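# Pour hazelnuts from bowl into glass jar, reset bowl

## Task

Transfer all hazelnuts from the small bowl into the open glass jar (pouring is allowed). Afterwards put the bowl back so it rests directly on the table, either way up. The jar has to finish upright and resting directly on the table. It counts as a failure if the bowl or jar is released or drops while there is no support a few millimetres beneath it. Anything that stays in place only because the robot holds it does not count. At the end, open the hand and move it away.

## Robot and tools

Robot: one arm with six joints (shoulder pan, shoulder lift, elbow, wrist 1, wrist 2, wrist 3) carrying a five-finger right hand. The only camera is cam_wrist (504x504), mounted on the wrist. A reference image for the hand may be shown by show_instructions.

Scene frame: origin on the table top beneath the arm base, +z up, +y to the left when facing along +x. Results print the hand point's position (end_effector_position, m), orientation (end_effector_quat_wxyz) and velocities in this frame. The printed position can be a little off, more so at long reach.

Hand point: a spot 0.05 m in front of the palm, where index pad and thumb tip meet in a pinch. Its own axes: +z runs along the straightened fingers (which extend 0.06 to 0.07 m past it), +y points out of the palm, +x runs across the palm from thumb toward little finger. Across the palm the hand spans 0.08 m on the little-finger side; on the thumb side 0.02 m with the thumb swung in front of the palm, up to 0.09 m otherwise. A wrist bracket on the little-finger side sits 0.03 m beyond the point along +y and 0.11 m out across the palm; it can strike objects. Rotating the hand, mainly about x or y, shifts the point slightly.

A row is 14 numbers, each in [-1, 1], in this order: dx, dy, dz, rx, ry, rz, little, ring, middle, index, thumb_bend, thumb_turn, force_limit, speed. There is a single hand, so one row per step. The first six are an offset, not an absolute pose: a target displacement in the hand point's own axes, counted from the pose shown in the latest result that reports it (or, before any such result, and for later calls inside the same reply, from where the robot stands as the action begins). 1.0 equals 0.6 m for dx, dy, dz and 180 degrees for rx, ry, rz, which together form one rotation vector. Each row counts from that same reference, not from the row before. All-zero offsets pull the arm back to the reference; they do not mean pause.

Finger numbers are absolute targets: +1 open/straight, -1 curled shut. thumb_bend: +1 straight, -1 fully bent. thumb_turn: +1 beside the palm, -1 opposite the fingers. A pinch is roughly index -0.22, thumb_bend -0.75, thumb_turn -0.57. force_limit maps -1..+1 to about 0..10 N fingertip force (0..15 N for the two thumb motors) at which a closing motor halts; it has no effect on opening. speed maps -1..+1 to near zero..full, full being 0.6 s for the whole travel. For gentle grips close at speed -0.9 or below. A motor only starts when its target changes by 0.01 or more; it then runs until it arrives or hits force_limit, and locks. Repeat the same numbers to keep a grip; send a more open target to loosen. A whole-hand wrap with the thumb turned in front fits objects 0.035 to 0.08 m wide; turn the thumb before reaching the object.

Tools:
- execute_actions {actions, pictures}: actions holds at most one item. Empty list: just report state. {"rows": [...], "steps": n}: up to 15 rows, n up to 15 control steps of 1/30 s (default 15); the last row repeats if rows run short. {"steps": n} alone: wait up to 300 steps counted from the previous result. Per step the commanded pose is clipped to 100 mm and 16 degrees from the measured pose, so big offsets need several calls; check the result pose and send the remainder.
- move {target, speed, stop_force}: target is one 14-number row (offset as above). The hand point follows a straight path for 0.5 to 10 s; speed in m/s, 0.002 to 0.5 (default 0.25), rotation up to twice that in rad/s. It does not avoid obstacles. stop_force (13 to 80 N, optional) ends the path when the wrist sensor feels that much extra push against the motion, then backs off two steps; use it only on non-rotating moves, at slow speed, and omit it when moving away from something you press on.
- wait {seconds}: 0 to 10 s, nothing new sent.
- zoom_image {camera: "cam_wrist", region: [x0, y0, x1, y1]} in pixels, at most 504x504.
- show_instructions {}: reference pages.


Results: a move adds a "move:" line with its ending (done, contact, off_target, moving, held, fault) and limits (paced = pose was clipped; held = clearance check blocked some steps, after which motion can surge). "pose unreachable" and HELD mark steps the clearance check changed or blocked. hand_measured, hand_stopped_by (moving, target, force, stalled, fault) and hand_load_n list six values in motor order; a grip loss shows as loads near 0. "Wrist force"/"Wrist torque" are in the hand point's axes, noisy (offset up to about 5.5 N, noise up to 3.4 N, saturating near 100 N); force on a surface points back into the arm. "Hand target" shows where the controller is heading.

Avoid: contact torque over the joint limits (elbow 133, wrists 48 N m, held weight included) or any external force of 150 N triggers a 10 s stop. The arm is stiff, so even a small overshoot into something firm can fault it; approach slowly. Holding loads heats motors (warning from 70 °C, braking stop at 85 °C). Do not release the bowl or jar in the air, knock anything off the table, slam, or drop things. The simulation keeps running between calls, and loose objects may occasionally be nudged.

Each tool is called after ">>>" as name(argument=value, ...) on one line, values as JSON.

Reference images:

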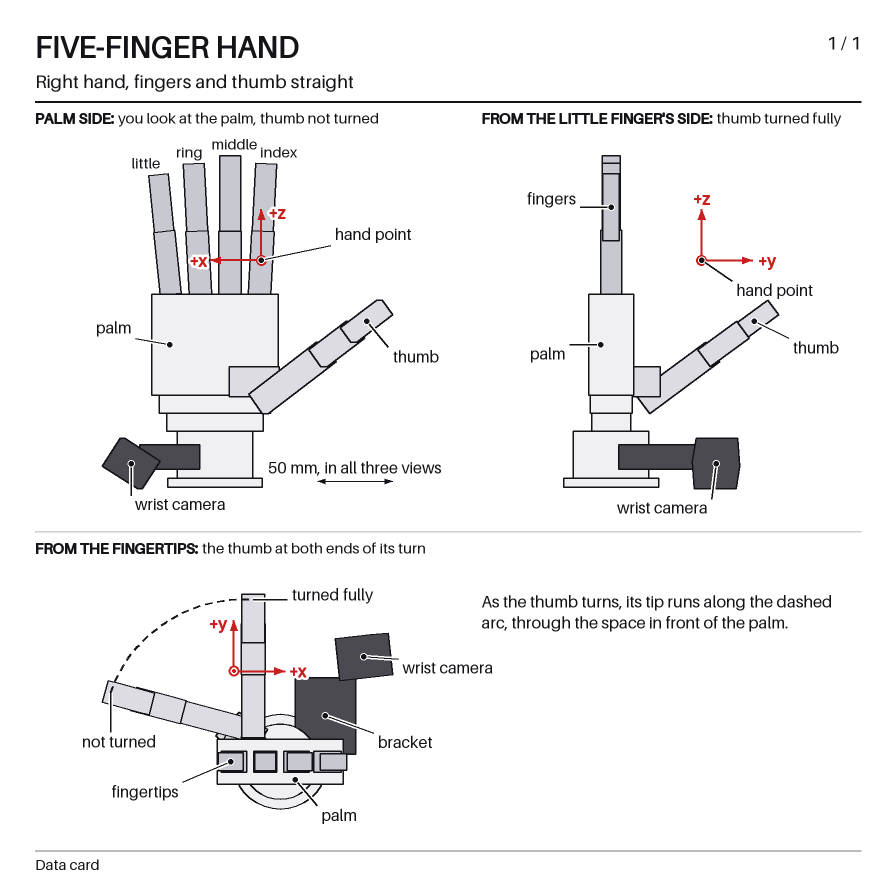

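## Session

>>> execute_actions(actions=[])

Scene clock: 0.00 s of 6000.00 s.
end_effector_position=(+0.7294, +0.0168, +0.2289) hand_measured=(+1.000, +1.000, +1.000, +1.000, +1.000, +1.000) hand_load_n=(+0.0, +0.0, +0.0, +0.0, +0.0, +0.0) hand_stopped_by=(target, target, target, target, target, target) hand_force_limit=0.00 hand_speed=-0.80 end_effector_quat_wxyz=(-0.043, -0.621, +0.782, +0.027) end_effector_velocity=(-0.000, -0.000, -0.000) end_effector_angular_velocity=(-0.002, +0.001, +0.001)
Joint positions: [-0.215 -0.867  1.335  1.194  1.608 -3.157]
Joint velocities: [ 0.001  0.     0.    -0.     0.002 -0.   ]
Motor temperatures (°C, as the motors report them): [29 29 29 34 37 32]
Wrist force (N, on the end effector, along its own x y z axes, offset not removed): no reading
Wrist torque (N m, same axes, about the end effector's origin, offset not removed): no reading
Hand target: +0.729, +0.017, +0.229; -0.043, -0.621, +0.782, +0.027

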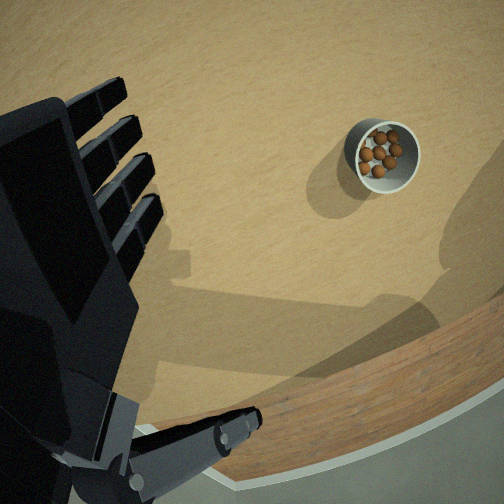

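>>> move(target=[0,0,-0.15,0,0,0.85,1,1,1,1,1,1,0,1], speed=0.5)

Scene clock: 69.10 s of 6000.00 s.
end_effector_position=(+0.7383, +0.0177, +0.3183) hand_measured=(+1.000, +1.000, +1.000, +1.000, +1.000, +1.000) hand_load_n=(+0.0, +0.0, +0.0, +0.0, +0.0, +0.0) hand_stopped_by=(target, target, target, target, target, target) hand_force_limit=0.00 hand_speed=1.00 end_effector_quat_wxyz=(-0.036, +0.615, +0.787, -0.035) end_effector_velocity=(+0.000, -0.001, +0.000) end_effector_angular_velocity=(-0.003, +0.001, -0.016)
Joint positions: [-0.167 -1.104  1.532  1.234  1.603 -0.441]
Joint velocities: [ 0.002  0.001 -0.003  0.002  0.002  0.017]
Motor temperatures (°C, as the motors report them): [29 29 29 34 37 32]
Wrist force (N, on the end effector, along its own x y z axes, offset not removed): [2.0 1.7 -4.7]
Wrist torque (N m, same axes, about the end effector's origin, offset not removed): [0.75 -0.26 0.32]
Hand target: +0.738, +0.018, +0.318; -0.036, +0.616, +0.786, -0.035
Off the commanded pose: 0.000 m, 0 deg.
After step 90, 62.73 s passed at rest.
move: done

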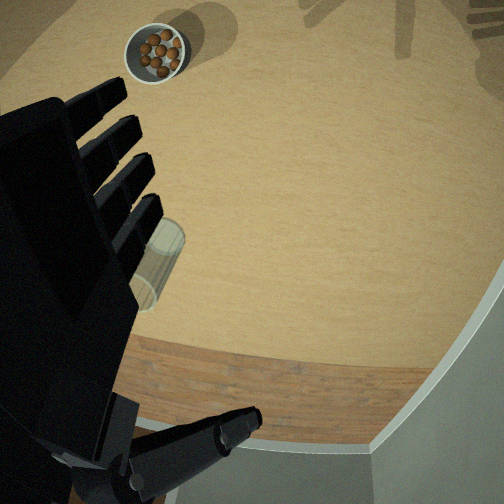

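>>> zoom_image(camera="cam_wrist", region=[100, 190, 230, 330])

>>> zoom_image(camera="cam_wrist", region=[100, 0, 250, 110])

Region (100, 190, 230, 330) of cam_wrist's 504x504 image, scaled by 3.600, with more detail than that image has; it fills the left 468 columns of this view, and the rest is white.

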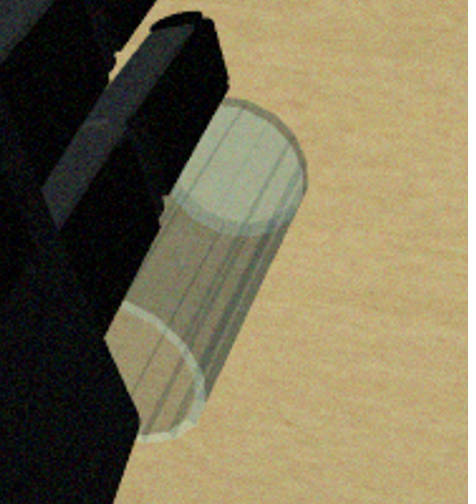

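Region (100, 0, 250, 110) of cam_wrist's 504x504 image, scaled by 3.360, with more detail than that image has; it fills the top 370 rows of this view, and the rest is white.

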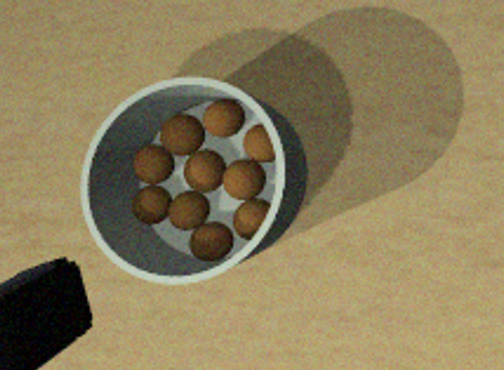

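>>> move(target=[0.189,-0.3845,0.306,-0.4665,0.3685,0.4256,1,1,1,1,1,-1,0,1], speed=0.4)

Scene clock: 192.77 s of 6000.00 s.
end_effector_position=(+0.4696, +0.0704, +0.1603) hand_measured=(+1.000, +1.000, +1.000, +1.000, +1.000, -1.000) hand_load_n=(+0.0, +0.0, +0.0, +0.0, +0.0, +0.0) hand_stopped_by=(target, target, target, target, target, target) hand_force_limit=0.00 hand_speed=1.00 end_effector_quat_wxyz=(-0.001, +0.707, -0.001, +0.707) end_effector_velocity=(+0.001, +0.000, -0.001) end_effector_angular_velocity=(-0.002, -0.010, -0.013)
Joint positions: [-0.203 -1.421  2.861 -1.443  1.337  1.57 ]
Joint velocities: [ 0.023  0.023 -0.003 -0.03   0.036  0.   ]
Motor temperatures (°C, as the motors report them): [29 29 29 34 37 32]
Wrist force (N, on the end effector, along its own x y z axes, offset not removed): [0.8 -0.5 -4.0]
Wrist torque (N m, same axes, about the end effector's origin, offset not removed): [0.41 -0.23 0.21]
Hand target: +0.470, +0.070, +0.160; +0.000, +0.707, -0.001, +0.707
Off the commanded pose: 0.001 m, 0 deg.
After step 90, 117.00 s passed at rest.
move: done

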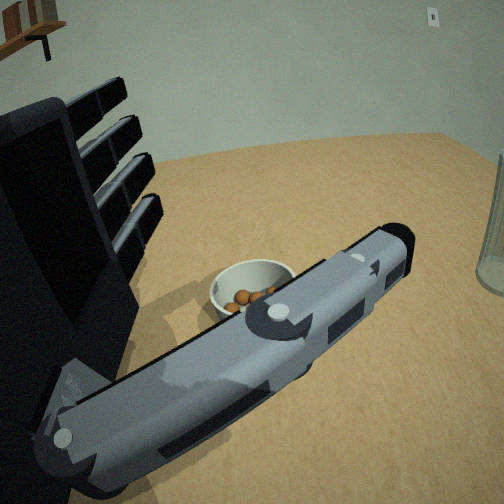

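>>> execute_actions(actions=[{"rows":[[0,0,0,0,0,0,1,1,1,1,1,1,0,1]],"steps":15}])

Scene clock: 208.53 s of 6000.00 s.
end_effector_position=(+0.4697, +0.0704, +0.1603) hand_measured=(+1.000, +1.000, +1.000, +1.000, +1.000, +0.130) hand_load_n=(+0.0, +0.0, +0.0, +0.0, +0.0, +0.0) hand_stopped_by=(target, target, target, target, target, moving) hand_force_limit=0.00 hand_speed=1.00 end_effector_quat_wxyz=(-0.001, +0.707, -0.001, +0.707) end_effector_velocity=(-0.000, -0.001, +0.000) end_effector_angular_velocity=(-0.001, -0.001, -0.002)
Joint positions: [-0.203 -1.421  2.861 -1.444  1.337  1.57 ]
Joint velocities: [-0.001 -0.001  0.    -0.     0.001 -0.   ]
Motor temperatures (°C, as the motors report them): [29 29 29 34 37 32]
Wrist force (N, on the end effector, along its own x y z axes, offset not removed): [-0.4 2.8 -3.3]
Wrist torque (N m, same axes, about the end effector's origin, offset not removed): [0.86 0.06 0.29]
Hand target: +0.470, +0.070, +0.160; -0.001, +0.707, -0.001, +0.707
Off the commanded pose: 0.000 m, 0 deg.
Steps of this call (steps 1 to 90: nothing new was sent; then 12.27 s passed at rest; steps 91 to 105: all 15 steps of this action). Readings (end_effector_position | what the end effector reports):
91: (+0.4697, +0.0704, +0.1603) | hand_measured=(+1.000, +1.000, +1.000, +1.000, +1.000, -1.000) hand_load_n=(+0.0, +0.0, +0.0, +0.0, +0.0, +0.0) hand_stopped_by=(target, target, target, target, target, moving) hand_force_limit=0.00 hand_speed=1.00
92: (+0.4697, +0.0704, +0.1603) | hand_measured=(+1.000, +1.000, +1.000, +1.000, +1.000, -1.000) hand_load_n=(+0.0, +0.0, +0.0, +0.0, +0.0, +0.0) hand_stopped_by=(target, target, target, target, target, moving) hand_force_limit=0.00 hand_speed=1.00
94: (+0.4698, +0.0704, +0.1603) | hand_measured=(+1.000, +1.000, +1.000, +1.000, +1.000, -0.916) hand_load_n=(+0.0, +0.0, +0.0, +0.0, +0.0, +0.5) hand_stopped_by=(target, target, target, target, target, moving) hand_force_limit=0.00 hand_speed=1.00
98: (+0.4698, +0.0704, +0.1603) | hand_measured=(+1.000, +1.000, +1.000, +1.000, +1.000, -0.536) hand_load_n=(+0.0, +0.0, +0.0, +0.0, +0.0, +0.0) hand_stopped_by=(target, target, target, target, target, moving) hand_force_limit=0.00 hand_speed=1.00
105: the state above

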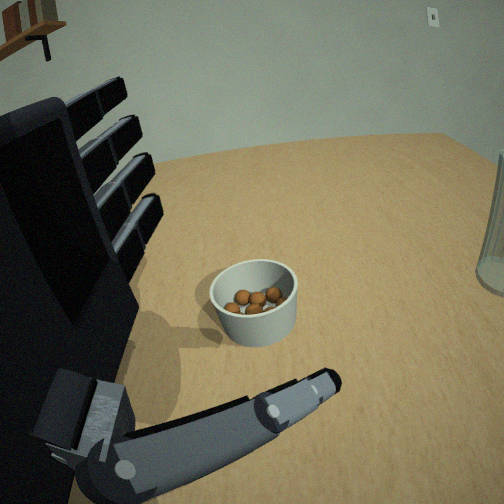

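>>> move(target=[-0.19,0,0,0,0,0,1,1,1,1,1,-1,0,1], speed=0.1)

Scene clock: 317.07 s of 6000.00 s.
end_effector_position=(+0.4689, +0.0707, +0.1033) hand_measured=(+1.000, +1.000, +1.000, +1.000, +1.000, -1.000) hand_load_n=(+0.0, +0.0, +0.0, +0.0, +0.0, +0.0) hand_stopped_by=(target, target, target, target, target, target) hand_force_limit=0.00 hand_speed=1.00 end_effector_quat_wxyz=(-0.000, +0.711, -0.002, +0.703) end_effector_velocity=(+0.000, -0.000, -0.000) end_effector_angular_velocity=(+0.000, +0.000, -0.000)
Joint positions: [-0.2   -1.099  2.865 -1.759  1.342  1.569]
Joint velocities: [-0.     0.001 -0.    -0.    -0.     0.   ]
Motor temperatures (°C, as the motors report them): [29 29 29 34 37 32]
Wrist force (N, on the end effector, along its own x y z axes, offset not removed): [2.2 1.9 -5.7]
Wrist torque (N m, same axes, about the end effector's origin, offset not removed): [0.85 -0.34 0.35]
Hand target: +0.469, +0.071, +0.103; -0.000, +0.711, -0.002, +0.703
Off the commanded pose: 0.057 m, 1 deg.
After step 90, 104.13 s passed at rest.
move: held; limits=held; held on 19 of 42 steps, including the last
pose unreachable: on one or more control steps of this call an arm could not follow its commanded pose, so it was not sent that pose on those steps. On the call's last step it was still not sent that pose. It may still have moved: this result reports where it is.
cause: the commanded pose would bring two parts of the arm too close to each other (joints 1 (shoulder pan) to 5 (wrist 2) lie between them).

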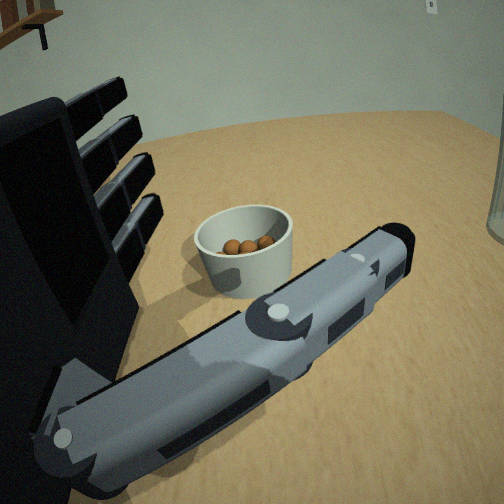

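>>> move(target=[-0.0555,-0.1645,0.0413,-0.222,0.0036,0,1,1,1,1,1,-1,0,1], speed=0.2)

Scene clock: 441.57 s of 6000.00 s.
end_effector_position=(+0.4881, +0.1574, +0.0750) hand_measured=(+1.000, +1.000, +1.000, +1.000, +1.000, -1.000) hand_load_n=(+0.0, +0.0, +0.0, +0.0, +0.0, +0.0) hand_stopped_by=(target, target, target, target, target, target) hand_force_limit=0.00 hand_speed=1.00 end_effector_quat_wxyz=(+0.083, +0.693, -0.095, +0.709) end_effector_velocity=(+0.000, +0.001, +0.000) end_effector_angular_velocity=(+0.000, -0.000, +0.004)
Joint positions: [ 0.403 -1.015  2.581 -1.597  2.195  1.57 ]
Joint velocities: [ 0.001 -0.     0.    -0.001 -0.003  0.   ]
Motor temperatures (°C, as the motors report them): [29 29 29 34 37 32]
Wrist force (N, on the end effector, along its own x y z axes, offset not removed): [-0.3 1.5 -4.8]
Wrist torque (N m, same axes, about the end effector's origin, offset not removed): [0.77 0.03 0.24]
Hand target: +0.488, +0.157, +0.075; +0.083, +0.693, -0.095, +0.709
Off the commanded pose: 0.014 m, 26 deg; orientation clipped at the last step of the last action.
After step 90, 117.00 s passed at rest.
move: held; limits=paced,held; held on 4 of 135 steps, including the last
pose unreachable: on one or more control steps of this call an arm could not follow its commanded pose, so it was not sent that pose on those steps. On the call's last step it was still not sent that pose. It may still have moved: this result reports where it is.
cause: the commanded pose would bring two parts of the arm too close to each other (joints 4 (wrist 1) to 6 (wrist 3) lie between them).

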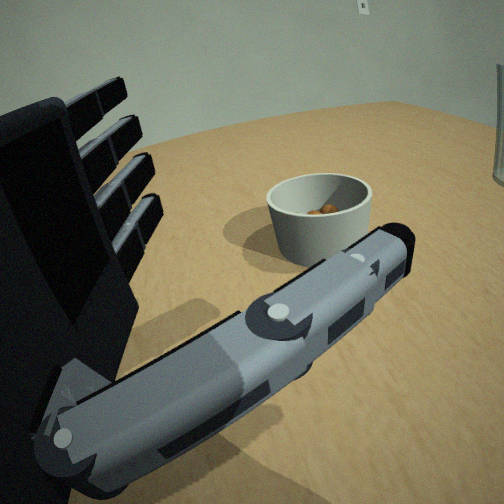

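>>> move(target=[-0.0016,0.0505,0.1332,0,-0.0068,-0.0063,1,1,1,1,1,-1,0,1], speed=0.15)

Scene clock: 504.87 s of 6000.00 s.
end_effector_position=(+0.5577, +0.1086, +0.0751) hand_measured=(+1.000, +1.000, +1.000, +1.000, +1.000, -1.000) hand_load_n=(+0.0, +0.0, +0.0, +0.0, +0.0, +0.0) hand_stopped_by=(target, target, target, target, target, target) hand_force_limit=0.00 hand_speed=1.00 end_effector_quat_wxyz=(+0.089, +0.702, -0.089, +0.701) end_effector_velocity=(+0.002, -0.001, -0.000) end_effector_angular_velocity=(+0.000, +0.001, +0.002)
Joint positions: [ 0.209 -1.028  2.54  -1.516  2.001  1.567]
Joint velocities: [-0.006 -0.001 -0.002  0.003 -0.007  0.   ]
Motor temperatures (°C, as the motors report them): [29 29 29 34 37 32]
Wrist force (N, on the end effector, along its own x y z axes, offset not removed): [-0.3 0.7 -5.8]
Wrist torque (N m, same axes, about the end effector's origin, offset not removed): [0.67 0.05 0.13]
Hand target: +0.558, +0.108, +0.075; +0.089, +0.702, -0.089, +0.701
Off the commanded pose: 0.000 m, 0 deg.
After step 90, 58.70 s passed at rest.
move: done

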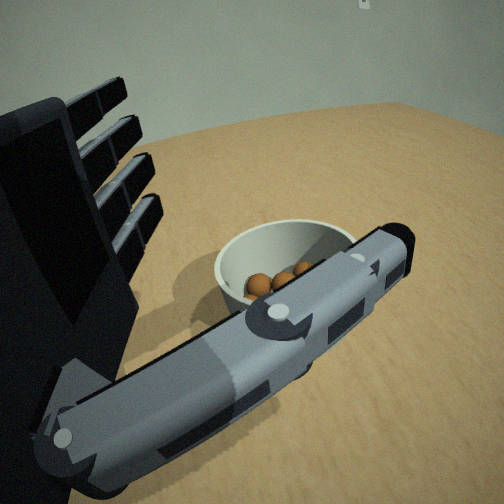

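>>> move(target=[-0.075,0,0,0,0,0,1,1,1,1,1,-1,0,1], speed=0.06)

Scene clock: 521.93 s of 6000.00 s.
end_effector_position=(+0.5576, +0.1085, +0.0304) hand_measured=(+1.000, +1.000, +1.000, +1.000, +1.000, -1.000) hand_load_n=(+0.0, +0.0, +0.0, +0.0, +0.0, +0.0) hand_stopped_by=(target, target, target, target, target, target) hand_force_limit=0.00 hand_speed=1.00 end_effector_quat_wxyz=(+0.089, +0.702, -0.089, +0.701) end_effector_velocity=(+0.001, +0.001, -0.002) end_effector_angular_velocity=(-0.000, -0.002, +0.002)
Joint positions: [ 0.209 -0.9    2.525 -1.628  2.001  1.567]
Joint velocities: [ 0.001  0.007 -0.002 -0.007 -0.    -0.001]
Motor temperatures (°C, as the motors report them): [29 29 29 34 37 32]
Wrist force (N, on the end effector, along its own x y z axes, offset not removed): [4.0 -0.8 -3.5]
Wrist torque (N m, same axes, about the end effector's origin, offset not removed): [0.34 -0.67 0.36]
Hand target: +0.558, +0.109, +0.030; +0.089, +0.702, -0.089, +0.701
Off the commanded pose: 0.000 m, 0 deg.
After step 90, 12.87 s passed at rest.
move: done

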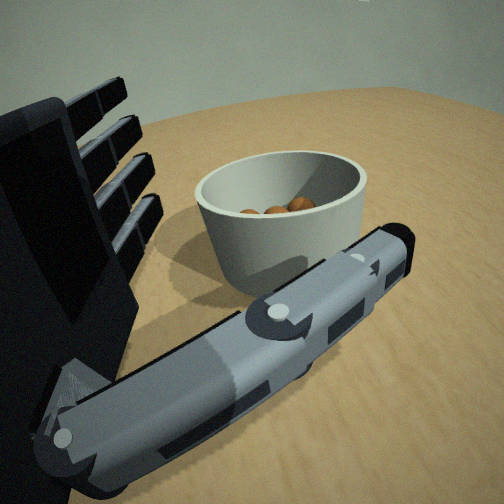

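>>> execute_actions(actions=[], pictures=false)

Scene clock: 530.77 s of 6000.00 s.
end_effector_position=(+0.5577, +0.1086, +0.0302) hand_measured=(+1.000, +1.000, +1.000, +1.000, +1.000, -1.000) hand_load_n=(+0.0, +0.0, +0.0, +0.0, +0.0, +0.0) hand_stopped_by=(target, target, target, target, target, target) hand_force_limit=0.00 hand_speed=1.00 end_effector_quat_wxyz=(+0.089, +0.702, -0.089, +0.701) end_effector_velocity=(+0.000, +0.000, +0.000) end_effector_angular_velocity=(-0.000, -0.001, +0.001)
Joint positions: [ 0.209 -0.899  2.525 -1.629  2.001  1.567]
Joint velocities: [-0.    -0.     0.    -0.002 -0.001 -0.   ]
Motor temperatures (°C, as the motors report them): [29 29 29 34 37 32]
Wrist force (N, on the end effector, along its own x y z axes, offset not removed): [-1.1 0.2 -4.6]
Wrist torque (N m, same axes, about the end effector's origin, offset not removed): [0.37 0.17 0.16]
Hand target: +0.558, +0.109, +0.030; +0.089, +0.702, -0.089, +0.701
Off the commanded pose: 0.000 m, 0 deg.
Steps of this call (steps 1 to 90: nothing new was sent; then 5.83 s passed at rest). Readings (end_effector_position | what the end effector reports):
1: (+0.5576, +0.1085, +0.0304) | hand_measured=(+1.000, +1.000, +1.000, +1.000, +1.000, -1.000) hand_load_n=(+0.0, +0.0, +0.0, +0.0, +0.0, +0.0) hand_stopped_by=(target, target, target, target, target, target) hand_force_limit=0.00 hand_speed=1.00
2: (+0.5576, +0.1085, +0.0303) | hand_measured=(+1.000, +1.000, +1.000, +1.000, +1.000, -1.000) hand_load_n=(+0.0, +0.0, +0.0, +0.0, +0.0, +0.0) hand_stopped_by=(target, target, target, target, target, target) hand_force_limit=0.00 hand_speed=1.00
4: (+0.5577, +0.1085, +0.0303) | hand_measured=(+1.000, +1.000, +1.000, +1.000, +1.000, -1.000) hand_load_n=(+0.0, +0.0, +0.0, +0.0, +0.0, +0.0) hand_stopped_by=(target, target, target, target, target, target) hand_force_limit=0.00 hand_speed=1.00
8: (+0.5577, +0.1086, +0.0302) | hand_measured=(+1.000, +1.000, +1.000, +1.000, +1.000, -1.000) hand_load_n=(+0.0, +0.0, +0.0, +0.0, +0.0, +0.0) hand_stopped_by=(target, target, target, target, target, target) hand_force_limit=0.00 hand_speed=1.00
90: the state above

>>> move(target=[-0.0145,0,0,0,0,0,1,1,1,1,1,-1,0,1], speed=0.005, stop_force=13)

Scene clock: 574.53 s of 6000.00 s.
end_effector_position=(+0.5577, +0.1086, +0.0216) hand_measured=(+1.000, +1.000, +1.000, +1.000, +1.000, -1.000) hand_load_n=(+0.0, +0.0, +0.0, +0.0, +0.0, +0.0) hand_stopped_by=(target, target, target, target, target, target) hand_force_limit=0.00 hand_speed=1.00 end_effector_quat_wxyz=(+0.089, +0.702, -0.089, +0.701) end_effector_velocity=(-0.000, -0.001, -0.001) end_effector_angular_velocity=(+0.000, +0.001, -0.000)
Joint positions: [ 0.209 -0.875  2.521 -1.649  2.001  1.567]
Joint velocities: [-0.001  0.003 -0.    -0.002 -0.001  0.   ]
Motor temperatures (°C, as the motors report them): [29 29 29 34 37 32]
Wrist force (N, on the end effector, along its own x y z axes, offset not removed): [1.1 0.3 -6.5]
Wrist torque (N m, same axes, about the end effector's origin, offset not removed): [0.74 -0.14 0.27]
Hand target: +0.558, +0.109, +0.022; +0.089, +0.702, -0.089, +0.701
Off the commanded pose: 0.000 m, 0 deg.
After step 90, 38.80 s passed at rest.
move: done

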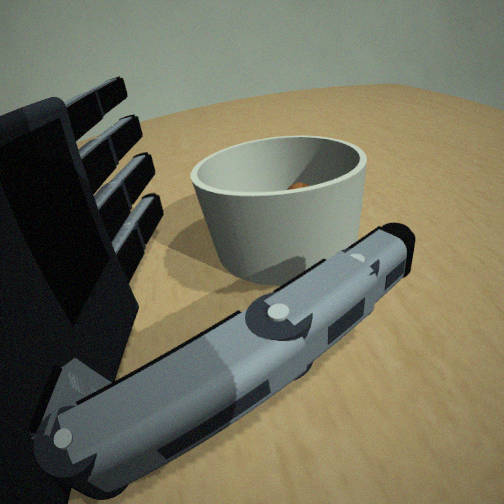

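>>> move(target=[0,0.030,0.070,0,0,0,1,1,1,1,1,-1,0,1], speed=0.03)

Scene clock: 587.93 s of 6000.00 s.
end_effector_position=(+0.5937, +0.0809, +0.0216) hand_measured=(+1.000, +1.000, +1.000, +1.000, +1.000, -1.000) hand_load_n=(+0.0, +0.0, +0.0, +0.0, +0.0, +0.0) hand_stopped_by=(target, target, target, target, target, target) hand_force_limit=0.00 hand_speed=1.00 end_effector_quat_wxyz=(+0.089, +0.702, -0.089, +0.701) end_effector_velocity=(+0.002, -0.002, +0.000) end_effector_angular_velocity=(-0.000, -0.000, -0.001)
Joint positions: [ 0.119 -0.879  2.492 -1.617  1.911  1.567]
Joint velocities: [-0.004 -0.    -0.002  0.002 -0.004 -0.   ]
Motor temperatures (°C, as the motors report them): [29 29 29 34 37 32]
Wrist force (N, on the end effector, along its own x y z axes, offset not removed): [1.1 -0.4 -4.4]
Wrist torque (N m, same axes, about the end effector's origin, offset not removed): [0.38 -0.27 0.30]
Hand target: +0.594, +0.081, +0.022; +0.089, +0.702, -0.089, +0.701
Off the commanded pose: 0.000 m, 0 deg.
After step 90, 8.50 s passed at rest.
move: done

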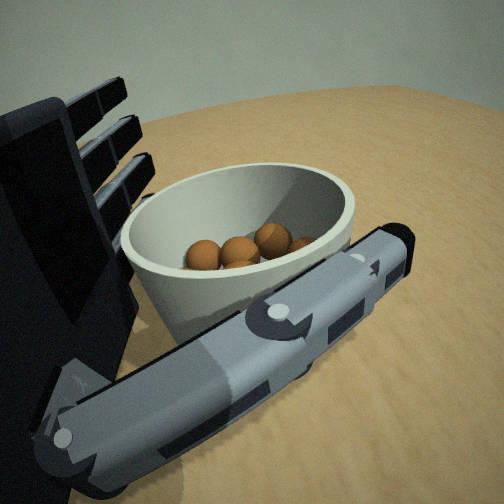

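>>> execute_actions(actions=[{"rows":[[0,0,0,0,0,0,1,1,1,-1,-1,-1,0.4,-0.5]],"steps":15}], pictures=false)

>>> wait(seconds=1.5)

Scene clock: 597.73 s of 6000.00 s.
end_effector_position=(+0.5938, +0.0809, +0.0216) hand_measured=(+1.000, +1.000, +1.000, +0.670, +0.792, -1.000) hand_load_n=(+0.0, +0.0, +0.0, +0.0, +0.5, +0.5) hand_stopped_by=(target, target, target, moving, moving, target) hand_force_limit=0.40 hand_speed=-0.50 end_effector_quat_wxyz=(+0.089, +0.702, -0.089, +0.701) end_effector_velocity=(-0.001, +0.000, -0.000) end_effector_angular_velocity=(-0.000, +0.002, +0.002)
Joint positions: [ 0.119 -0.879  2.492 -1.617  1.911  1.567]
Joint velocities: [-0.    -0.     0.002 -0.    -0.002 -0.   ]
Motor temperatures (°C, as the motors report them): [29 29 29 34 37 32]
Wrist force (N, on the end effector, along its own x y z axes, offset not removed): [0.6 1.8 -5.8]
Wrist torque (N m, same axes, about the end effector's origin, offset not removed): [0.72 -0.20 0.38]
Hand target: +0.594, +0.081, +0.022; +0.089, +0.702, -0.089, +0.701
Off the commanded pose: 0.000 m, 0 deg.
Steps of this call (steps 1 to 90: nothing new was sent; then 6.30 s passed at rest; steps 91 to 105: all 15 steps of this action). Readings (end_effector_position | what the end effector reports):
91: (+0.5939, +0.0808, +0.0216) | hand_measured=(+1.000, +1.000, +1.000, +1.000, +1.000, -1.000) hand_load_n=(+0.0, +0.0, +0.0, +0.0, +0.0, +0.0) hand_stopped_by=(target, target, target, moving, moving, target) hand_force_limit=0.40 hand_speed=-0.50
92: (+0.5939, +0.0808, +0.0216) | hand_measured=(+1.000, +1.000, +1.000, +1.000, +1.000, -1.000) hand_load_n=(+0.0, +0.0, +0.0, +0.0, +0.0, +0.0) hand_stopped_by=(target, target, target, moving, moving, target) hand_force_limit=0.40 hand_speed=-0.50
94: (+0.5939, +0.0808, +0.0216) | hand_measured=(+1.000, +1.000, +1.000, +0.974, +0.984, -1.000) hand_load_n=(+0.0, +0.0, +0.0, +0.0, +0.0, +0.0) hand_stopped_by=(target, target, target, moving, moving, target) hand_force_limit=0.40 hand_speed=-0.50
98: (+0.5938, +0.0809, +0.0216) | hand_measured=(+1.000, +1.000, +1.000, +0.864, +0.914, -1.000) hand_load_n=(+0.0, +0.0, +0.0, +0.0, +0.5, +0.0) hand_stopped_by=(target, target, target, moving, moving, target) hand_force_limit=0.40 hand_speed=-0.50
105: the state above

Scene clock: 599.23 s of 6000.00 s.
end_effector_position=(+0.5937, +0.0809, +0.0216) hand_measured=(+1.000, +1.000, +1.000, +0.368, +0.598, -1.000) hand_load_n=(+0.0, +0.0, +0.0, +8.5, +10.0, +0.0) hand_stopped_by=(target, target, target, force, force, target) hand_force_limit=0.40 hand_speed=-0.50 end_effector_quat_wxyz=(+0.089, +0.702, -0.089, +0.701) end_effector_velocity=(+0.001, -0.000, +0.000) end_effector_angular_velocity=(-0.000, -0.000, -0.000)
Joint positions: [ 0.119 -0.879  2.492 -1.617  1.911  1.567]
Joint velocities: [-0.001 -0.    -0.001  0.001 -0.001 -0.   ]
Motor temperatures (°C, as the motors report them): [29 29 29 34 37 32]
Wrist force (N, on the end effector, along its own x y z axes, offset not removed): [2.0 2.1 -4.4]
Wrist torque (N m, same axes, about the end effector's origin, offset not removed): [0.68 -0.36 0.29]
Hand target: +0.594, +0.081, +0.022; +0.089, +0.702, -0.089, +0.701
Off the commanded pose: 0.000 m, 0 deg.
Steps of this call (steps 1 to 45: nothing new was sent). Readings (end_effector_position | what the end effector reports):
1: (+0.5938, +0.0809, +0.0216) | hand_measured=(+1.000, +1.000, +1.000, +0.642, +0.774, -1.000) hand_load_n=(+0.0, +0.0, +0.0, +0.0, +0.5, +0.5) hand_stopped_by=(target, target, target, moving, moving, target) hand_force_limit=0.40 hand_speed=-0.50
2: (+0.5938, +0.0809, +0.0216) | hand_measured=(+1.000, +1.000, +1.000, +0.614, +0.756, -1.000) hand_load_n=(+0.0, +0.0, +0.0, +0.0, +0.5, +0.5) hand_stopped_by=(target, target, target, moving, moving, target) hand_force_limit=0.40 hand_speed=-0.50
4: (+0.5937, +0.0809, +0.0216) | hand_measured=(+1.000, +1.000, +1.000, +0.558, +0.722, -1.000) hand_load_n=(+0.0, +0.0, +0.0, +0.0, +0.5, +0.5) hand_stopped_by=(target, target, target, moving, moving, target) hand_force_limit=0.40 hand_speed=-0.50
8: (+0.5937, +0.0809, +0.0216) | hand_measured=(+1.000, +1.000, +1.000, +0.448, +0.652, -1.000) hand_load_n=(+0.0, +0.0, +0.0, +0.0, +0.5, +0.0) hand_stopped_by=(target, target, target, moving, moving, target) hand_force_limit=0.40 hand_speed=-0.50
45: the state above

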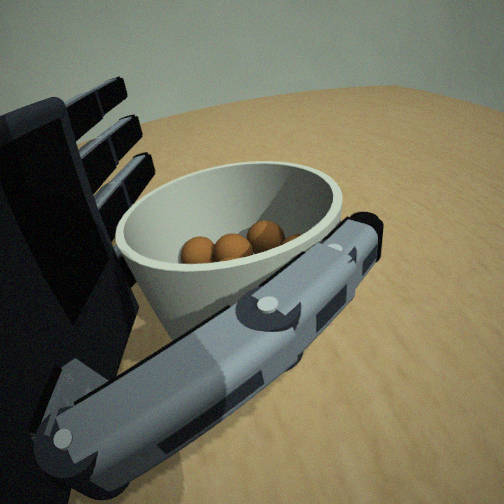

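>>> execute_actions(actions=[{"rows":[[0,0,0,0,0,0,1,1,0.25,-1,-1,-1,0.4,-0.3]],"steps":15}], pictures=false)

>>> wait(seconds=0.5)

Scene clock: 606.83 s of 6000.00 s.
end_effector_position=(+0.5937, +0.0809, +0.0216) hand_measured=(+1.000, +1.000, +0.536, +0.368, +0.598, -1.000) hand_load_n=(+0.0, +0.0, +0.0, +8.5, +10.0, +0.0) hand_stopped_by=(target, target, moving, force, force, target) hand_force_limit=0.40 hand_speed=-0.30 end_effector_quat_wxyz=(+0.089, +0.702, -0.089, +0.701) end_effector_velocity=(-0.000, -0.000, -0.000) end_effector_angular_velocity=(+0.000, -0.000, -0.001)
Joint positions: [ 0.119 -0.879  2.492 -1.617  1.911  1.567]
Joint velocities: [-0.     0.    -0.     0.     0.001  0.   ]
Motor temperatures (°C, as the motors report them): [29 29 29 34 37 32]
Wrist force (N, on the end effector, along its own x y z axes, offset not removed): [2.4 1.7 -5.3]
Wrist torque (N m, same axes, about the end effector's origin, offset not removed): [0.68 -0.35 0.43]
Hand target: +0.594, +0.081, +0.022; +0.089, +0.702, -0.089, +0.701
Off the commanded pose: 0.000 m, 0 deg.
Steps of this call (steps 1 to 90: nothing new was sent; then 4.10 s passed at rest; steps 91 to 105: all 15 steps of this action). Readings (end_effector_position | what the end effector reports):
91: (+0.5937, +0.0809, +0.0216) | hand_measured=(+1.000, +1.000, +1.000, +0.368, +0.598, -1.000) hand_load_n=(+0.0, +0.0, +0.0, +8.5, +10.0, +0.0) hand_stopped_by=(target, target, moving, force, force, target) hand_force_limit=0.40 hand_speed=-0.30
92: (+0.5937, +0.0809, +0.0216) | hand_measured=(+1.000, +1.000, +1.000, +0.368, +0.598, -1.000) hand_load_n=(+0.0, +0.0, +0.0, +8.5, +10.0, +0.0) hand_stopped_by=(target, target, moving, force, force, target) hand_force_limit=0.40 hand_speed=-0.30
94: (+0.5937, +0.0809, +0.0216) | hand_measured=(+1.000, +1.000, +0.964, +0.368, +0.598, -1.000) hand_load_n=(+0.0, +0.0, +0.0, +8.5, +10.0, +0.0) hand_stopped_by=(target, target, moving, force, force, target) hand_force_limit=0.40 hand_speed=-0.30
98: (+0.5937, +0.0809, +0.0216) | hand_measured=(+1.000, +1.000, +0.810, +0.368, +0.598, -1.000) hand_load_n=(+0.0, +0.0, +0.0, +8.5, +10.0, +0.0) hand_stopped_by=(target, target, moving, force, force, target) hand_force_limit=0.40 hand_speed=-0.30
105: the state above

Scene clock: 607.33 s of 6000.00 s.
end_effector_position=(+0.5937, +0.0809, +0.0216) hand_measured=(+1.000, +1.000, +0.388, +0.366, +0.602, -1.000) hand_load_n=(+0.0, +0.0, +10.5, +1.5, +15.5, +1.5) hand_stopped_by=(target, target, force, force, force, target) hand_force_limit=0.40 hand_speed=-0.30 end_effector_quat_wxyz=(+0.089, +0.702, -0.089, +0.701) end_effector_velocity=(+0.000, -0.000, +0.000) end_effector_angular_velocity=(+0.001, -0.001, -0.001)
Joint positions: [ 0.119 -0.879  2.492 -1.617  1.911  1.567]
Joint velocities: [-0.     0.    -0.001 -0.     0.     0.   ]
Motor temperatures (°C, as the motors report them): [29 29 29 34 37 32]
Wrist force (N, on the end effector, along its own x y z axes, offset not removed): [1.5 2.0 -3.9]
Wrist torque (N m, same axes, about the end effector's origin, offset not removed): [0.62 -0.18 0.24]
Hand target: +0.594, +0.081, +0.022; +0.089, +0.702, -0.089, +0.701
Off the commanded pose: 0.000 m, 0 deg.
Steps of this call (steps 1 to 15: nothing new was sent). Readings (end_effector_position | what the end effector reports):
1: (+0.5937, +0.0809, +0.0216) | hand_measured=(+1.000, +1.000, +0.498, +0.368, +0.598, -1.000) hand_load_n=(+0.0, +0.0, +0.0, +8.5, +10.0, +0.0) hand_stopped_by=(target, target, moving, force, force, target) hand_force_limit=0.40 hand_speed=-0.30
2: (+0.5937, +0.0809, +0.0216) | hand_measured=(+1.000, +1.000, +0.460, +0.368, +0.598, -1.000) hand_load_n=(+0.0, +0.0, +0.0, +8.5, +10.0, +0.0) hand_stopped_by=(target, target, moving, force, force, target) hand_force_limit=0.40 hand_speed=-0.30
4: (+0.5937, +0.0809, +0.0216) | hand_measured=(+1.000, +1.000, +0.386, +0.366, +0.602, -1.000) hand_load_n=(+0.0, +0.0, +11.5, +1.5, +15.5, +1.5) hand_stopped_by=(target, target, force, force, force, target) hand_force_limit=0.40 hand_speed=-0.30
8: (+0.5937, +0.0809, +0.0216) | hand_measured=(+1.000, +1.000, +0.388, +0.366, +0.602, -1.000) hand_load_n=(+0.0, +0.0, +10.5, +1.5, +15.5, +1.5) hand_stopped_by=(target, target, force, force, force, target) hand_force_limit=0.40 hand_speed=-0.30
15: the state above

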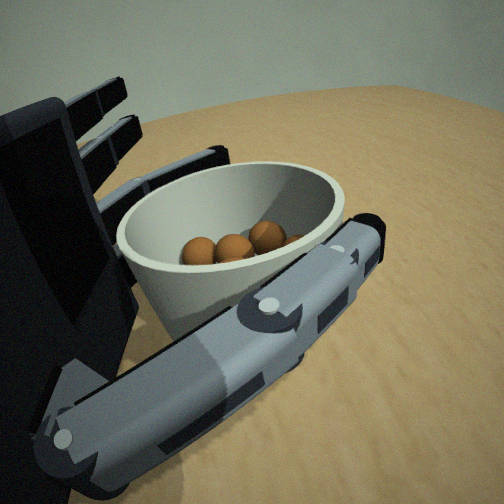

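>>> execute_actions(actions=[{"rows":[[0,0,0,0,0,0,1,1,0.25,-0.9,-1,-1,0.0,-0.85]],"steps":15}], pictures=false)

Scene clock: 619.90 s of 6000.00 s.
end_effector_position=(+0.5937, +0.0809, +0.0216) hand_measured=(+1.000, +1.000, +0.388, +0.352, +0.602, -1.000) hand_load_n=(+0.0, +0.0, +8.5, +5.5, +16.5, +1.5) hand_stopped_by=(target, target, force, force, force, target) hand_force_limit=0.00 hand_speed=-0.85 end_effector_quat_wxyz=(+0.089, +0.702, -0.089, +0.701) end_effector_velocity=(+0.000, +0.001, +0.000) end_effector_angular_velocity=(+0.001, -0.002, +0.001)
Joint positions: [ 0.119 -0.879  2.492 -1.617  1.911  1.567]
Joint velocities: [ 0.001 -0.    -0.    -0.001 -0.     0.001]
Motor temperatures (°C, as the motors report them): [29 29 29 34 37 32]
Wrist force (N, on the end effector, along its own x y z axes, offset not removed): [0.0 0.5 -4.5]
Wrist torque (N m, same axes, about the end effector's origin, offset not removed): [0.55 -0.04 0.14]
Hand target: +0.594, +0.081, +0.022; +0.089, +0.702, -0.089, +0.701
Off the commanded pose: 0.000 m, 0 deg.
Steps of this call (steps 1 to 90: nothing new was sent; then 9.07 s passed at rest; steps 91 to 105: all 15 steps of this action). Readings (end_effector_position | what the end effector reports):
91: (+0.5937, +0.0809, +0.0216) | hand_measured=(+1.000, +1.000, +0.388, +0.366, +0.602, -1.000) hand_load_n=(+0.0, +0.0, +10.5, +1.5, +15.5, +1.5) hand_stopped_by=(target, target, force, moving, force, target) hand_force_limit=0.00 hand_speed=-0.85
92: (+0.5937, +0.0809, +0.0216) | hand_measured=(+1.000, +1.000, +0.388, +0.366, +0.602, -1.000) hand_load_n=(+0.0, +0.0, +10.5, +1.5, +15.5, +1.5) hand_stopped_by=(target, target, force, moving, force, target) hand_force_limit=0.00 hand_speed=-0.85
94: (+0.5937, +0.0809, +0.0216) | hand_measured=(+1.000, +1.000, +0.388, +0.360, +0.602, -1.000) hand_load_n=(+0.0, +0.0, +10.0, +3.5, +16.0, +1.5) hand_stopped_by=(target, target, force, moving, force, target) hand_force_limit=0.00 hand_speed=-0.85
98: (+0.5937, +0.0809, +0.0216) | hand_measured=(+1.000, +1.000, +0.388, +0.352, +0.602, -1.000) hand_load_n=(+0.0, +0.0, +8.5, +5.5, +16.5, +1.5) hand_stopped_by=(target, target, force, force, force, target) hand_force_limit=0.00 hand_speed=-0.85
105: the state above

>>> move(target=[0.08,0,0,0,0,0,1,1,0.25,-0.9,-1,-1,0.0,-0.85], speed=0.05)

Scene clock: 691.47 s of 6000.00 s.
end_effector_position=(+0.5937, +0.0809, +0.0692) hand_measured=(+1.000, +1.000, +0.388, +0.352, +0.602, -1.000) hand_load_n=(+0.0, +0.0, +8.5, +6.0, +16.5, +3.0) hand_stopped_by=(target, target, force, force, force, target) hand_force_limit=0.00 hand_speed=-0.85 end_effector_quat_wxyz=(+0.089, +0.702, -0.089, +0.701) end_effector_velocity=(+0.001, -0.000, +0.003) end_effector_angular_velocity=(+0.001, -0.002, -0.000)
Joint positions: [ 0.12  -1.009  2.51  -1.505  1.912  1.567]
Joint velocities: [-0.001 -0.008 -0.001  0.006 -0.     0.   ]
Motor temperatures (°C, as the motors report them): [29 29 29 34 37 32]
Wrist force (N, on the end effector, along its own x y z axes, offset not removed): [-2.2 4.1 -2.2]
Wrist torque (N m, same axes, about the end effector's origin, offset not removed): [0.94 -0.04 0.31]
Hand target: +0.594, +0.081, +0.069; +0.089, +0.702, -0.089, +0.701
Off the commanded pose: 0.000 m, 0 deg.
After step 90, 67.20 s passed at rest.
move: done

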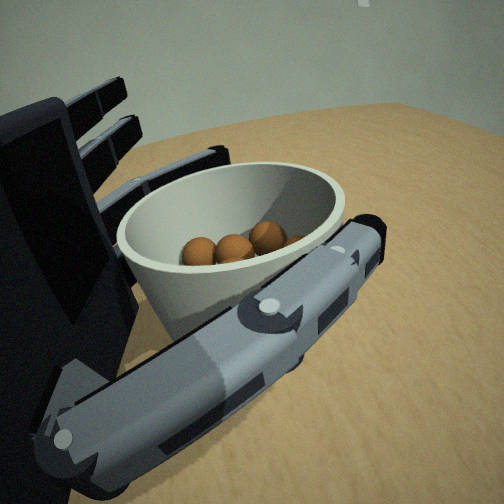

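>>> move(target=[0.2597,0.3407,0.1161,0,0,0,1,1,0.25,-0.9,-1,-1,0.0,-0.85], speed=0.1)

Scene clock: 710.10 s of 6000.00 s.
end_effector_position=(+0.6106, -0.1335, +0.2245) hand_measured=(+1.000, +1.000, +0.388, +0.352, +0.602, -1.000) hand_load_n=(+0.0, +0.0, +8.5, +6.0, +16.5, +3.0) hand_stopped_by=(target, target, force, force, force, target) hand_force_limit=0.00 hand_speed=-0.85 end_effector_quat_wxyz=(+0.089, +0.702, -0.089, +0.701) end_effector_velocity=(-0.000, -0.003, +0.001) end_effector_angular_velocity=(+0.001, +0.002, -0.000)
Joint positions: [-0.486 -1.479  2.566 -1.091  1.306  1.569]
Joint velocities: [-0.008 -0.005 -0.001  0.007 -0.008 -0.   ]
Motor temperatures (°C, as the motors report them): [29 29 29 34 37 32]
Wrist force (N, on the end effector, along its own x y z axes, offset not removed): [0.3 3.2 -4.4]
Wrist torque (N m, same axes, about the end effector's origin, offset not removed): [0.93 -0.33 0.26]
Hand target: +0.611, -0.134, +0.225; +0.089, +0.702, -0.089, +0.701
Off the commanded pose: 0.001 m, 0 deg.
After step 90, 12.47 s passed at rest.
move: done

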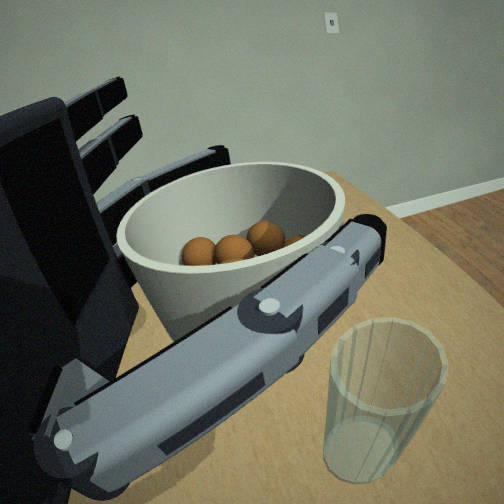

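>>> zoom_image(camera="cam_wrist", region=[300, 300, 468, 504])

>>> zoom_image(camera="cam_wrist", region=[90, 120, 410, 340])

Region (300, 300, 468, 504) of cam_wrist's 504x504 image, scaled by 2.471, with more detail than that image has; it fills the left 415 columns of this view, and the rest is white.

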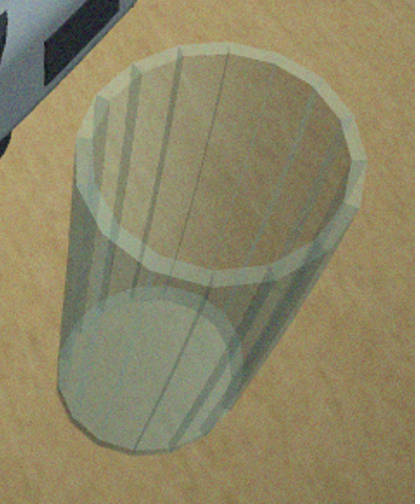

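Region (90, 120, 410, 340) of cam_wrist's 504x504 image, scaled by 1.575, with more detail than that image has; it fills the top 346 rows of this view, and the rest is white.

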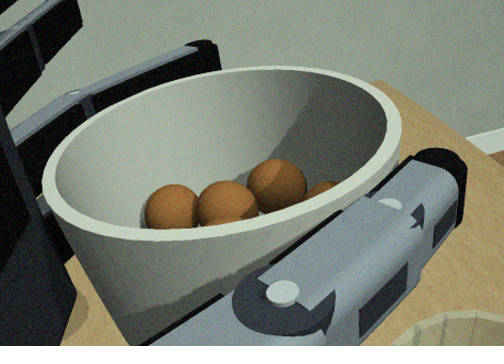

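>>> move(target=[-0.0158,0.0152,0.008,0,0,0.194,1,1,0.25,-0.9,-1,-1,0.0,-0.85], speed=0.1)

Scene clock: 833.53 s of 6000.00 s.
end_effector_position=(+0.6131, -0.1435, +0.2150) hand_measured=(+1.000, +1.000, +0.388, +0.352, +0.602, -1.000) hand_load_n=(+0.0, +0.0, +8.0, +5.5, +17.0, +3.0) hand_stopped_by=(target, target, force, force, force, target) hand_force_limit=0.00 hand_speed=-0.85 end_effector_quat_wxyz=(-0.125, +0.643, -0.295, +0.696) end_effector_velocity=(-0.000, -0.000, -0.001) end_effector_angular_velocity=(+0.013, -0.002, -0.000)
Joint positions: [-0.592 -1.533  2.558 -1.029  1.2    2.178]
Joint velocities: [-0.004 -0.001  0.     0.002 -0.004  0.013]
Motor temperatures (°C, as the motors report them): [29 29 29 34 37 32]
Wrist force (N, on the end effector, along its own x y z axes, offset not removed): [-3.0 1.8 -5.4]
Wrist torque (N m, same axes, about the end effector's origin, offset not removed): [0.67 0.19 0.13]
Hand target: +0.613, -0.143, +0.215; -0.125, +0.643, -0.295, +0.696
Off the commanded pose: 0.000 m, 0 deg.
After step 90, 117.00 s passed at rest.
move: done

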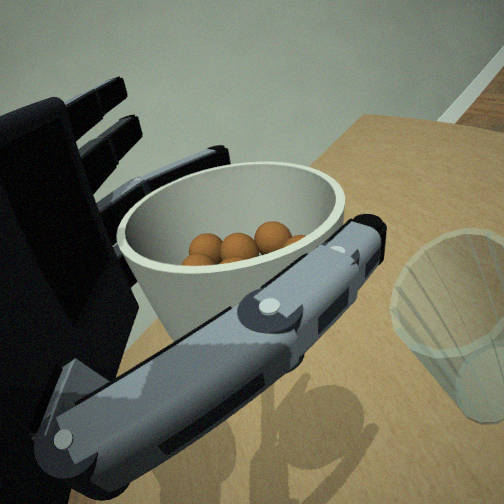

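>>> zoom_image(camera="cam_wrist", region=[340, 190, 504, 440])

Region (340, 190, 504, 440) of cam_wrist's 504x504 image, scaled by 2.016, with more detail than that image has; it fills the left 331 columns of this view, and the rest is white.

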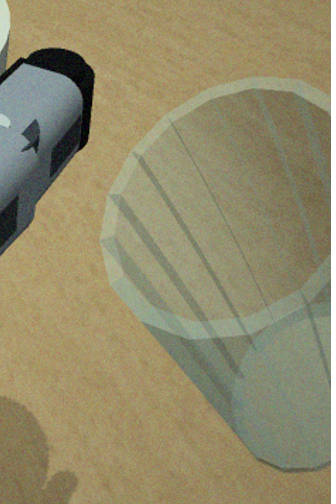

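>>> move(target=[-0.0042,0.0173,-0.0092,0,0,0.111,1,1,0.25,-0.9,-1,-1,0.0,-0.85], speed=0.06)

Scene clock: 887.90 s of 6000.00 s.
end_effector_position=(+0.6061, -0.1489, +0.2071) hand_measured=(+1.000, +1.000, +0.388, +0.352, +0.602, -1.000) hand_load_n=(+0.0, +0.0, +8.0, +5.5, +17.0, +2.5) hand_stopped_by=(target, target, force, force, force, target) hand_force_limit=0.00 hand_speed=-0.85 end_effector_quat_wxyz=(-0.243, +0.582, -0.401, +0.664) end_effector_velocity=(-0.001, -0.000, -0.001) end_effector_angular_velocity=(+0.015, -0.003, -0.001)
Joint positions: [-0.683 -1.545  2.574 -1.032  1.109  2.525]
Joint velocities: [-0.004 -0.     0.001 -0.    -0.003  0.015]
Motor temperatures (°C, as the motors report them): [29 29 29 34 37 32]
Wrist force (N, on the end effector, along its own x y z axes, offset not removed): [-0.1 1.7 -3.7]
Wrist torque (N m, same axes, about the end effector's origin, offset not removed): [0.42 -0.24 0.28]
Hand target: +0.606, -0.149, +0.207; -0.244, +0.582, -0.402, +0.664
Off the commanded pose: 0.000 m, 0 deg.
After step 90, 48.17 s passed at rest.
move: done

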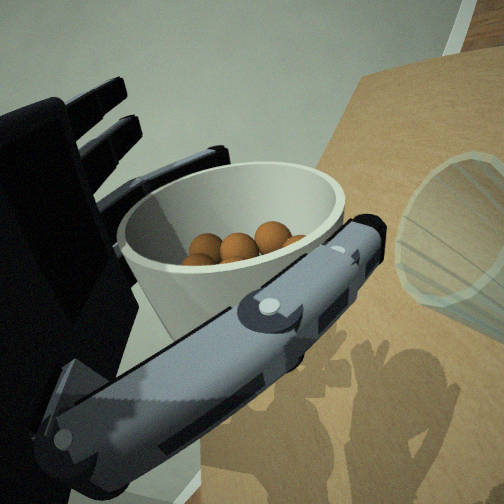

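>>> zoom_image(camera="cam_wrist", region=[320, 130, 504, 350])

Region (320, 130, 504, 350) of cam_wrist's 504x504 image, scaled by 2.291, with more detail than that image has; it fills the left 422 columns of this view, and the rest is white.

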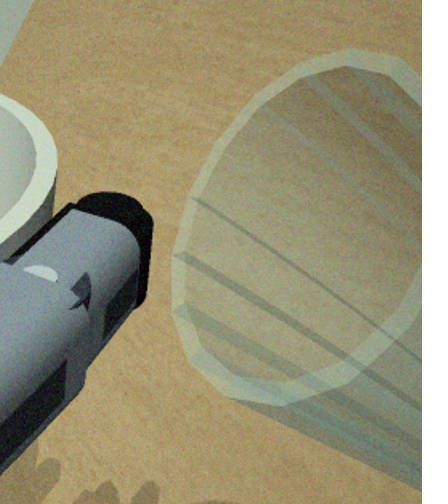

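>>> move(target=[0.008,0.0056,-0.0025,0,0,0.0944,1,1,0.25,-0.9,-1,-1,0.0,-0.85], speed=0.035)

Scene clock: 952.67 s of 6000.00 s.
end_effector_position=(+0.6033, -0.1541, +0.2071) hand_measured=(+1.000, +1.000, +0.388, +0.352, +0.602, -1.000) hand_load_n=(+0.0, +0.0, +8.0, +5.5, +17.0, +2.0) hand_stopped_by=(target, target, force, force, force, target) hand_force_limit=0.00 hand_speed=-0.85 end_effector_quat_wxyz=(-0.338, +0.517, -0.483, +0.621) end_effector_velocity=(-0.001, +0.001, -0.001) end_effector_angular_velocity=(+0.018, -0.002, -0.000)
Joint positions: [-0.758 -1.548  2.577 -1.033  1.034  2.821]
Joint velocities: [-0.004  0.     0.002  0.001 -0.004  0.016]
Motor temperatures (°C, as the motors report them): [29 29 29 34 37 32]
Wrist force (N, on the end effector, along its own x y z axes, offset not removed): [-0.4 5.2 -5.6]
Wrist torque (N m, same axes, about the end effector's origin, offset not removed): [1.06 0.01 0.26]
Hand target: +0.603, -0.154, +0.207; -0.338, +0.517, -0.483, +0.621
Off the commanded pose: 0.000 m, 0 deg.
After step 90, 57.33 s passed at rest.
move: done

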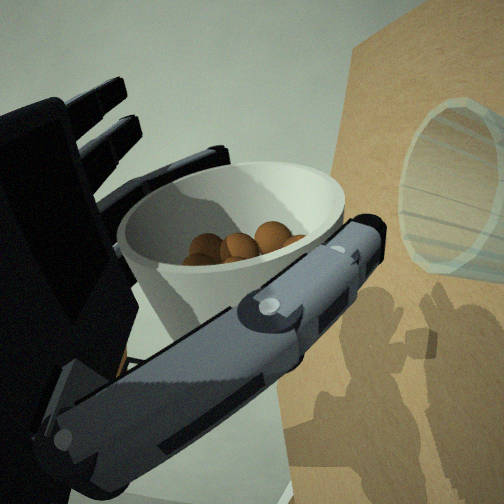

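>>> move(target=[0.0074,0.0024,0,0,0,0.0444,1,1,0.25,-0.9,-1,-1,0.0,-0.85], speed=0.015)

Scene clock: 970.17 s of 6000.00 s.
end_effector_position=(+0.6022, -0.1586, +0.2072) hand_measured=(+1.000, +1.000, +0.388, +0.352, +0.602, -1.000) hand_load_n=(+0.0, +0.0, +8.0, +5.5, +17.0, +2.0) hand_stopped_by=(target, target, force, force, force, target) hand_force_limit=0.00 hand_speed=-0.85 end_effector_quat_wxyz=(-0.380, +0.482, -0.517, +0.596) end_effector_velocity=(+0.001, -0.001, +0.001) end_effector_angular_velocity=(+0.004, -0.004, -0.000)
Joint positions: [-0.796 -1.542  2.577 -1.039  0.996  2.959]
Joint velocities: [-0.002  0.    -0.001 -0.002 -0.002  0.007]
Motor temperatures (°C, as the motors report them): [29 29 29 34 37 32]
Wrist force (N, on the end effector, along its own x y z axes, offset not removed): [2.0 2.6 -3.8]
Wrist torque (N m, same axes, about the end effector's origin, offset not removed): [0.50 -0.42 0.33]
Hand target: +0.602, -0.159, +0.207; -0.380, +0.482, -0.518, +0.596
Off the commanded pose: 0.000 m, 0 deg.
After step 90, 9.70 s passed at rest.
move: done

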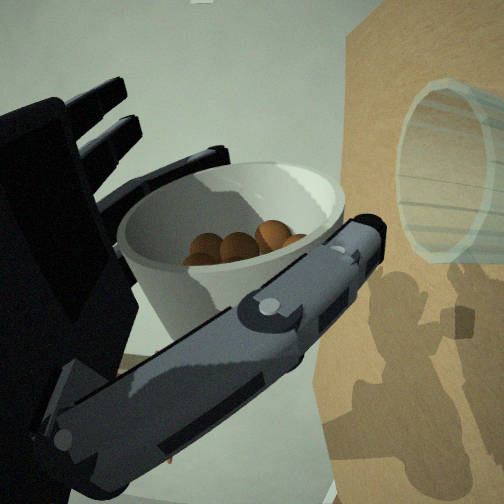

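>>> zoom_image(camera="cam_wrist", region=[300, 60, 504, 300])

Region (300, 60, 504, 300) of cam_wrist's 504x504 image, scaled by 2.100, with more detail than that image has; it fills the left 428 columns of this view, and the rest is white.

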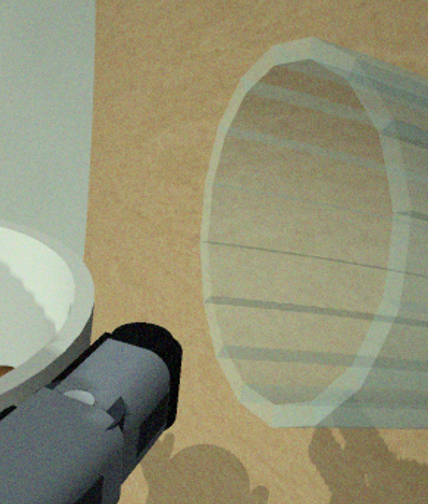

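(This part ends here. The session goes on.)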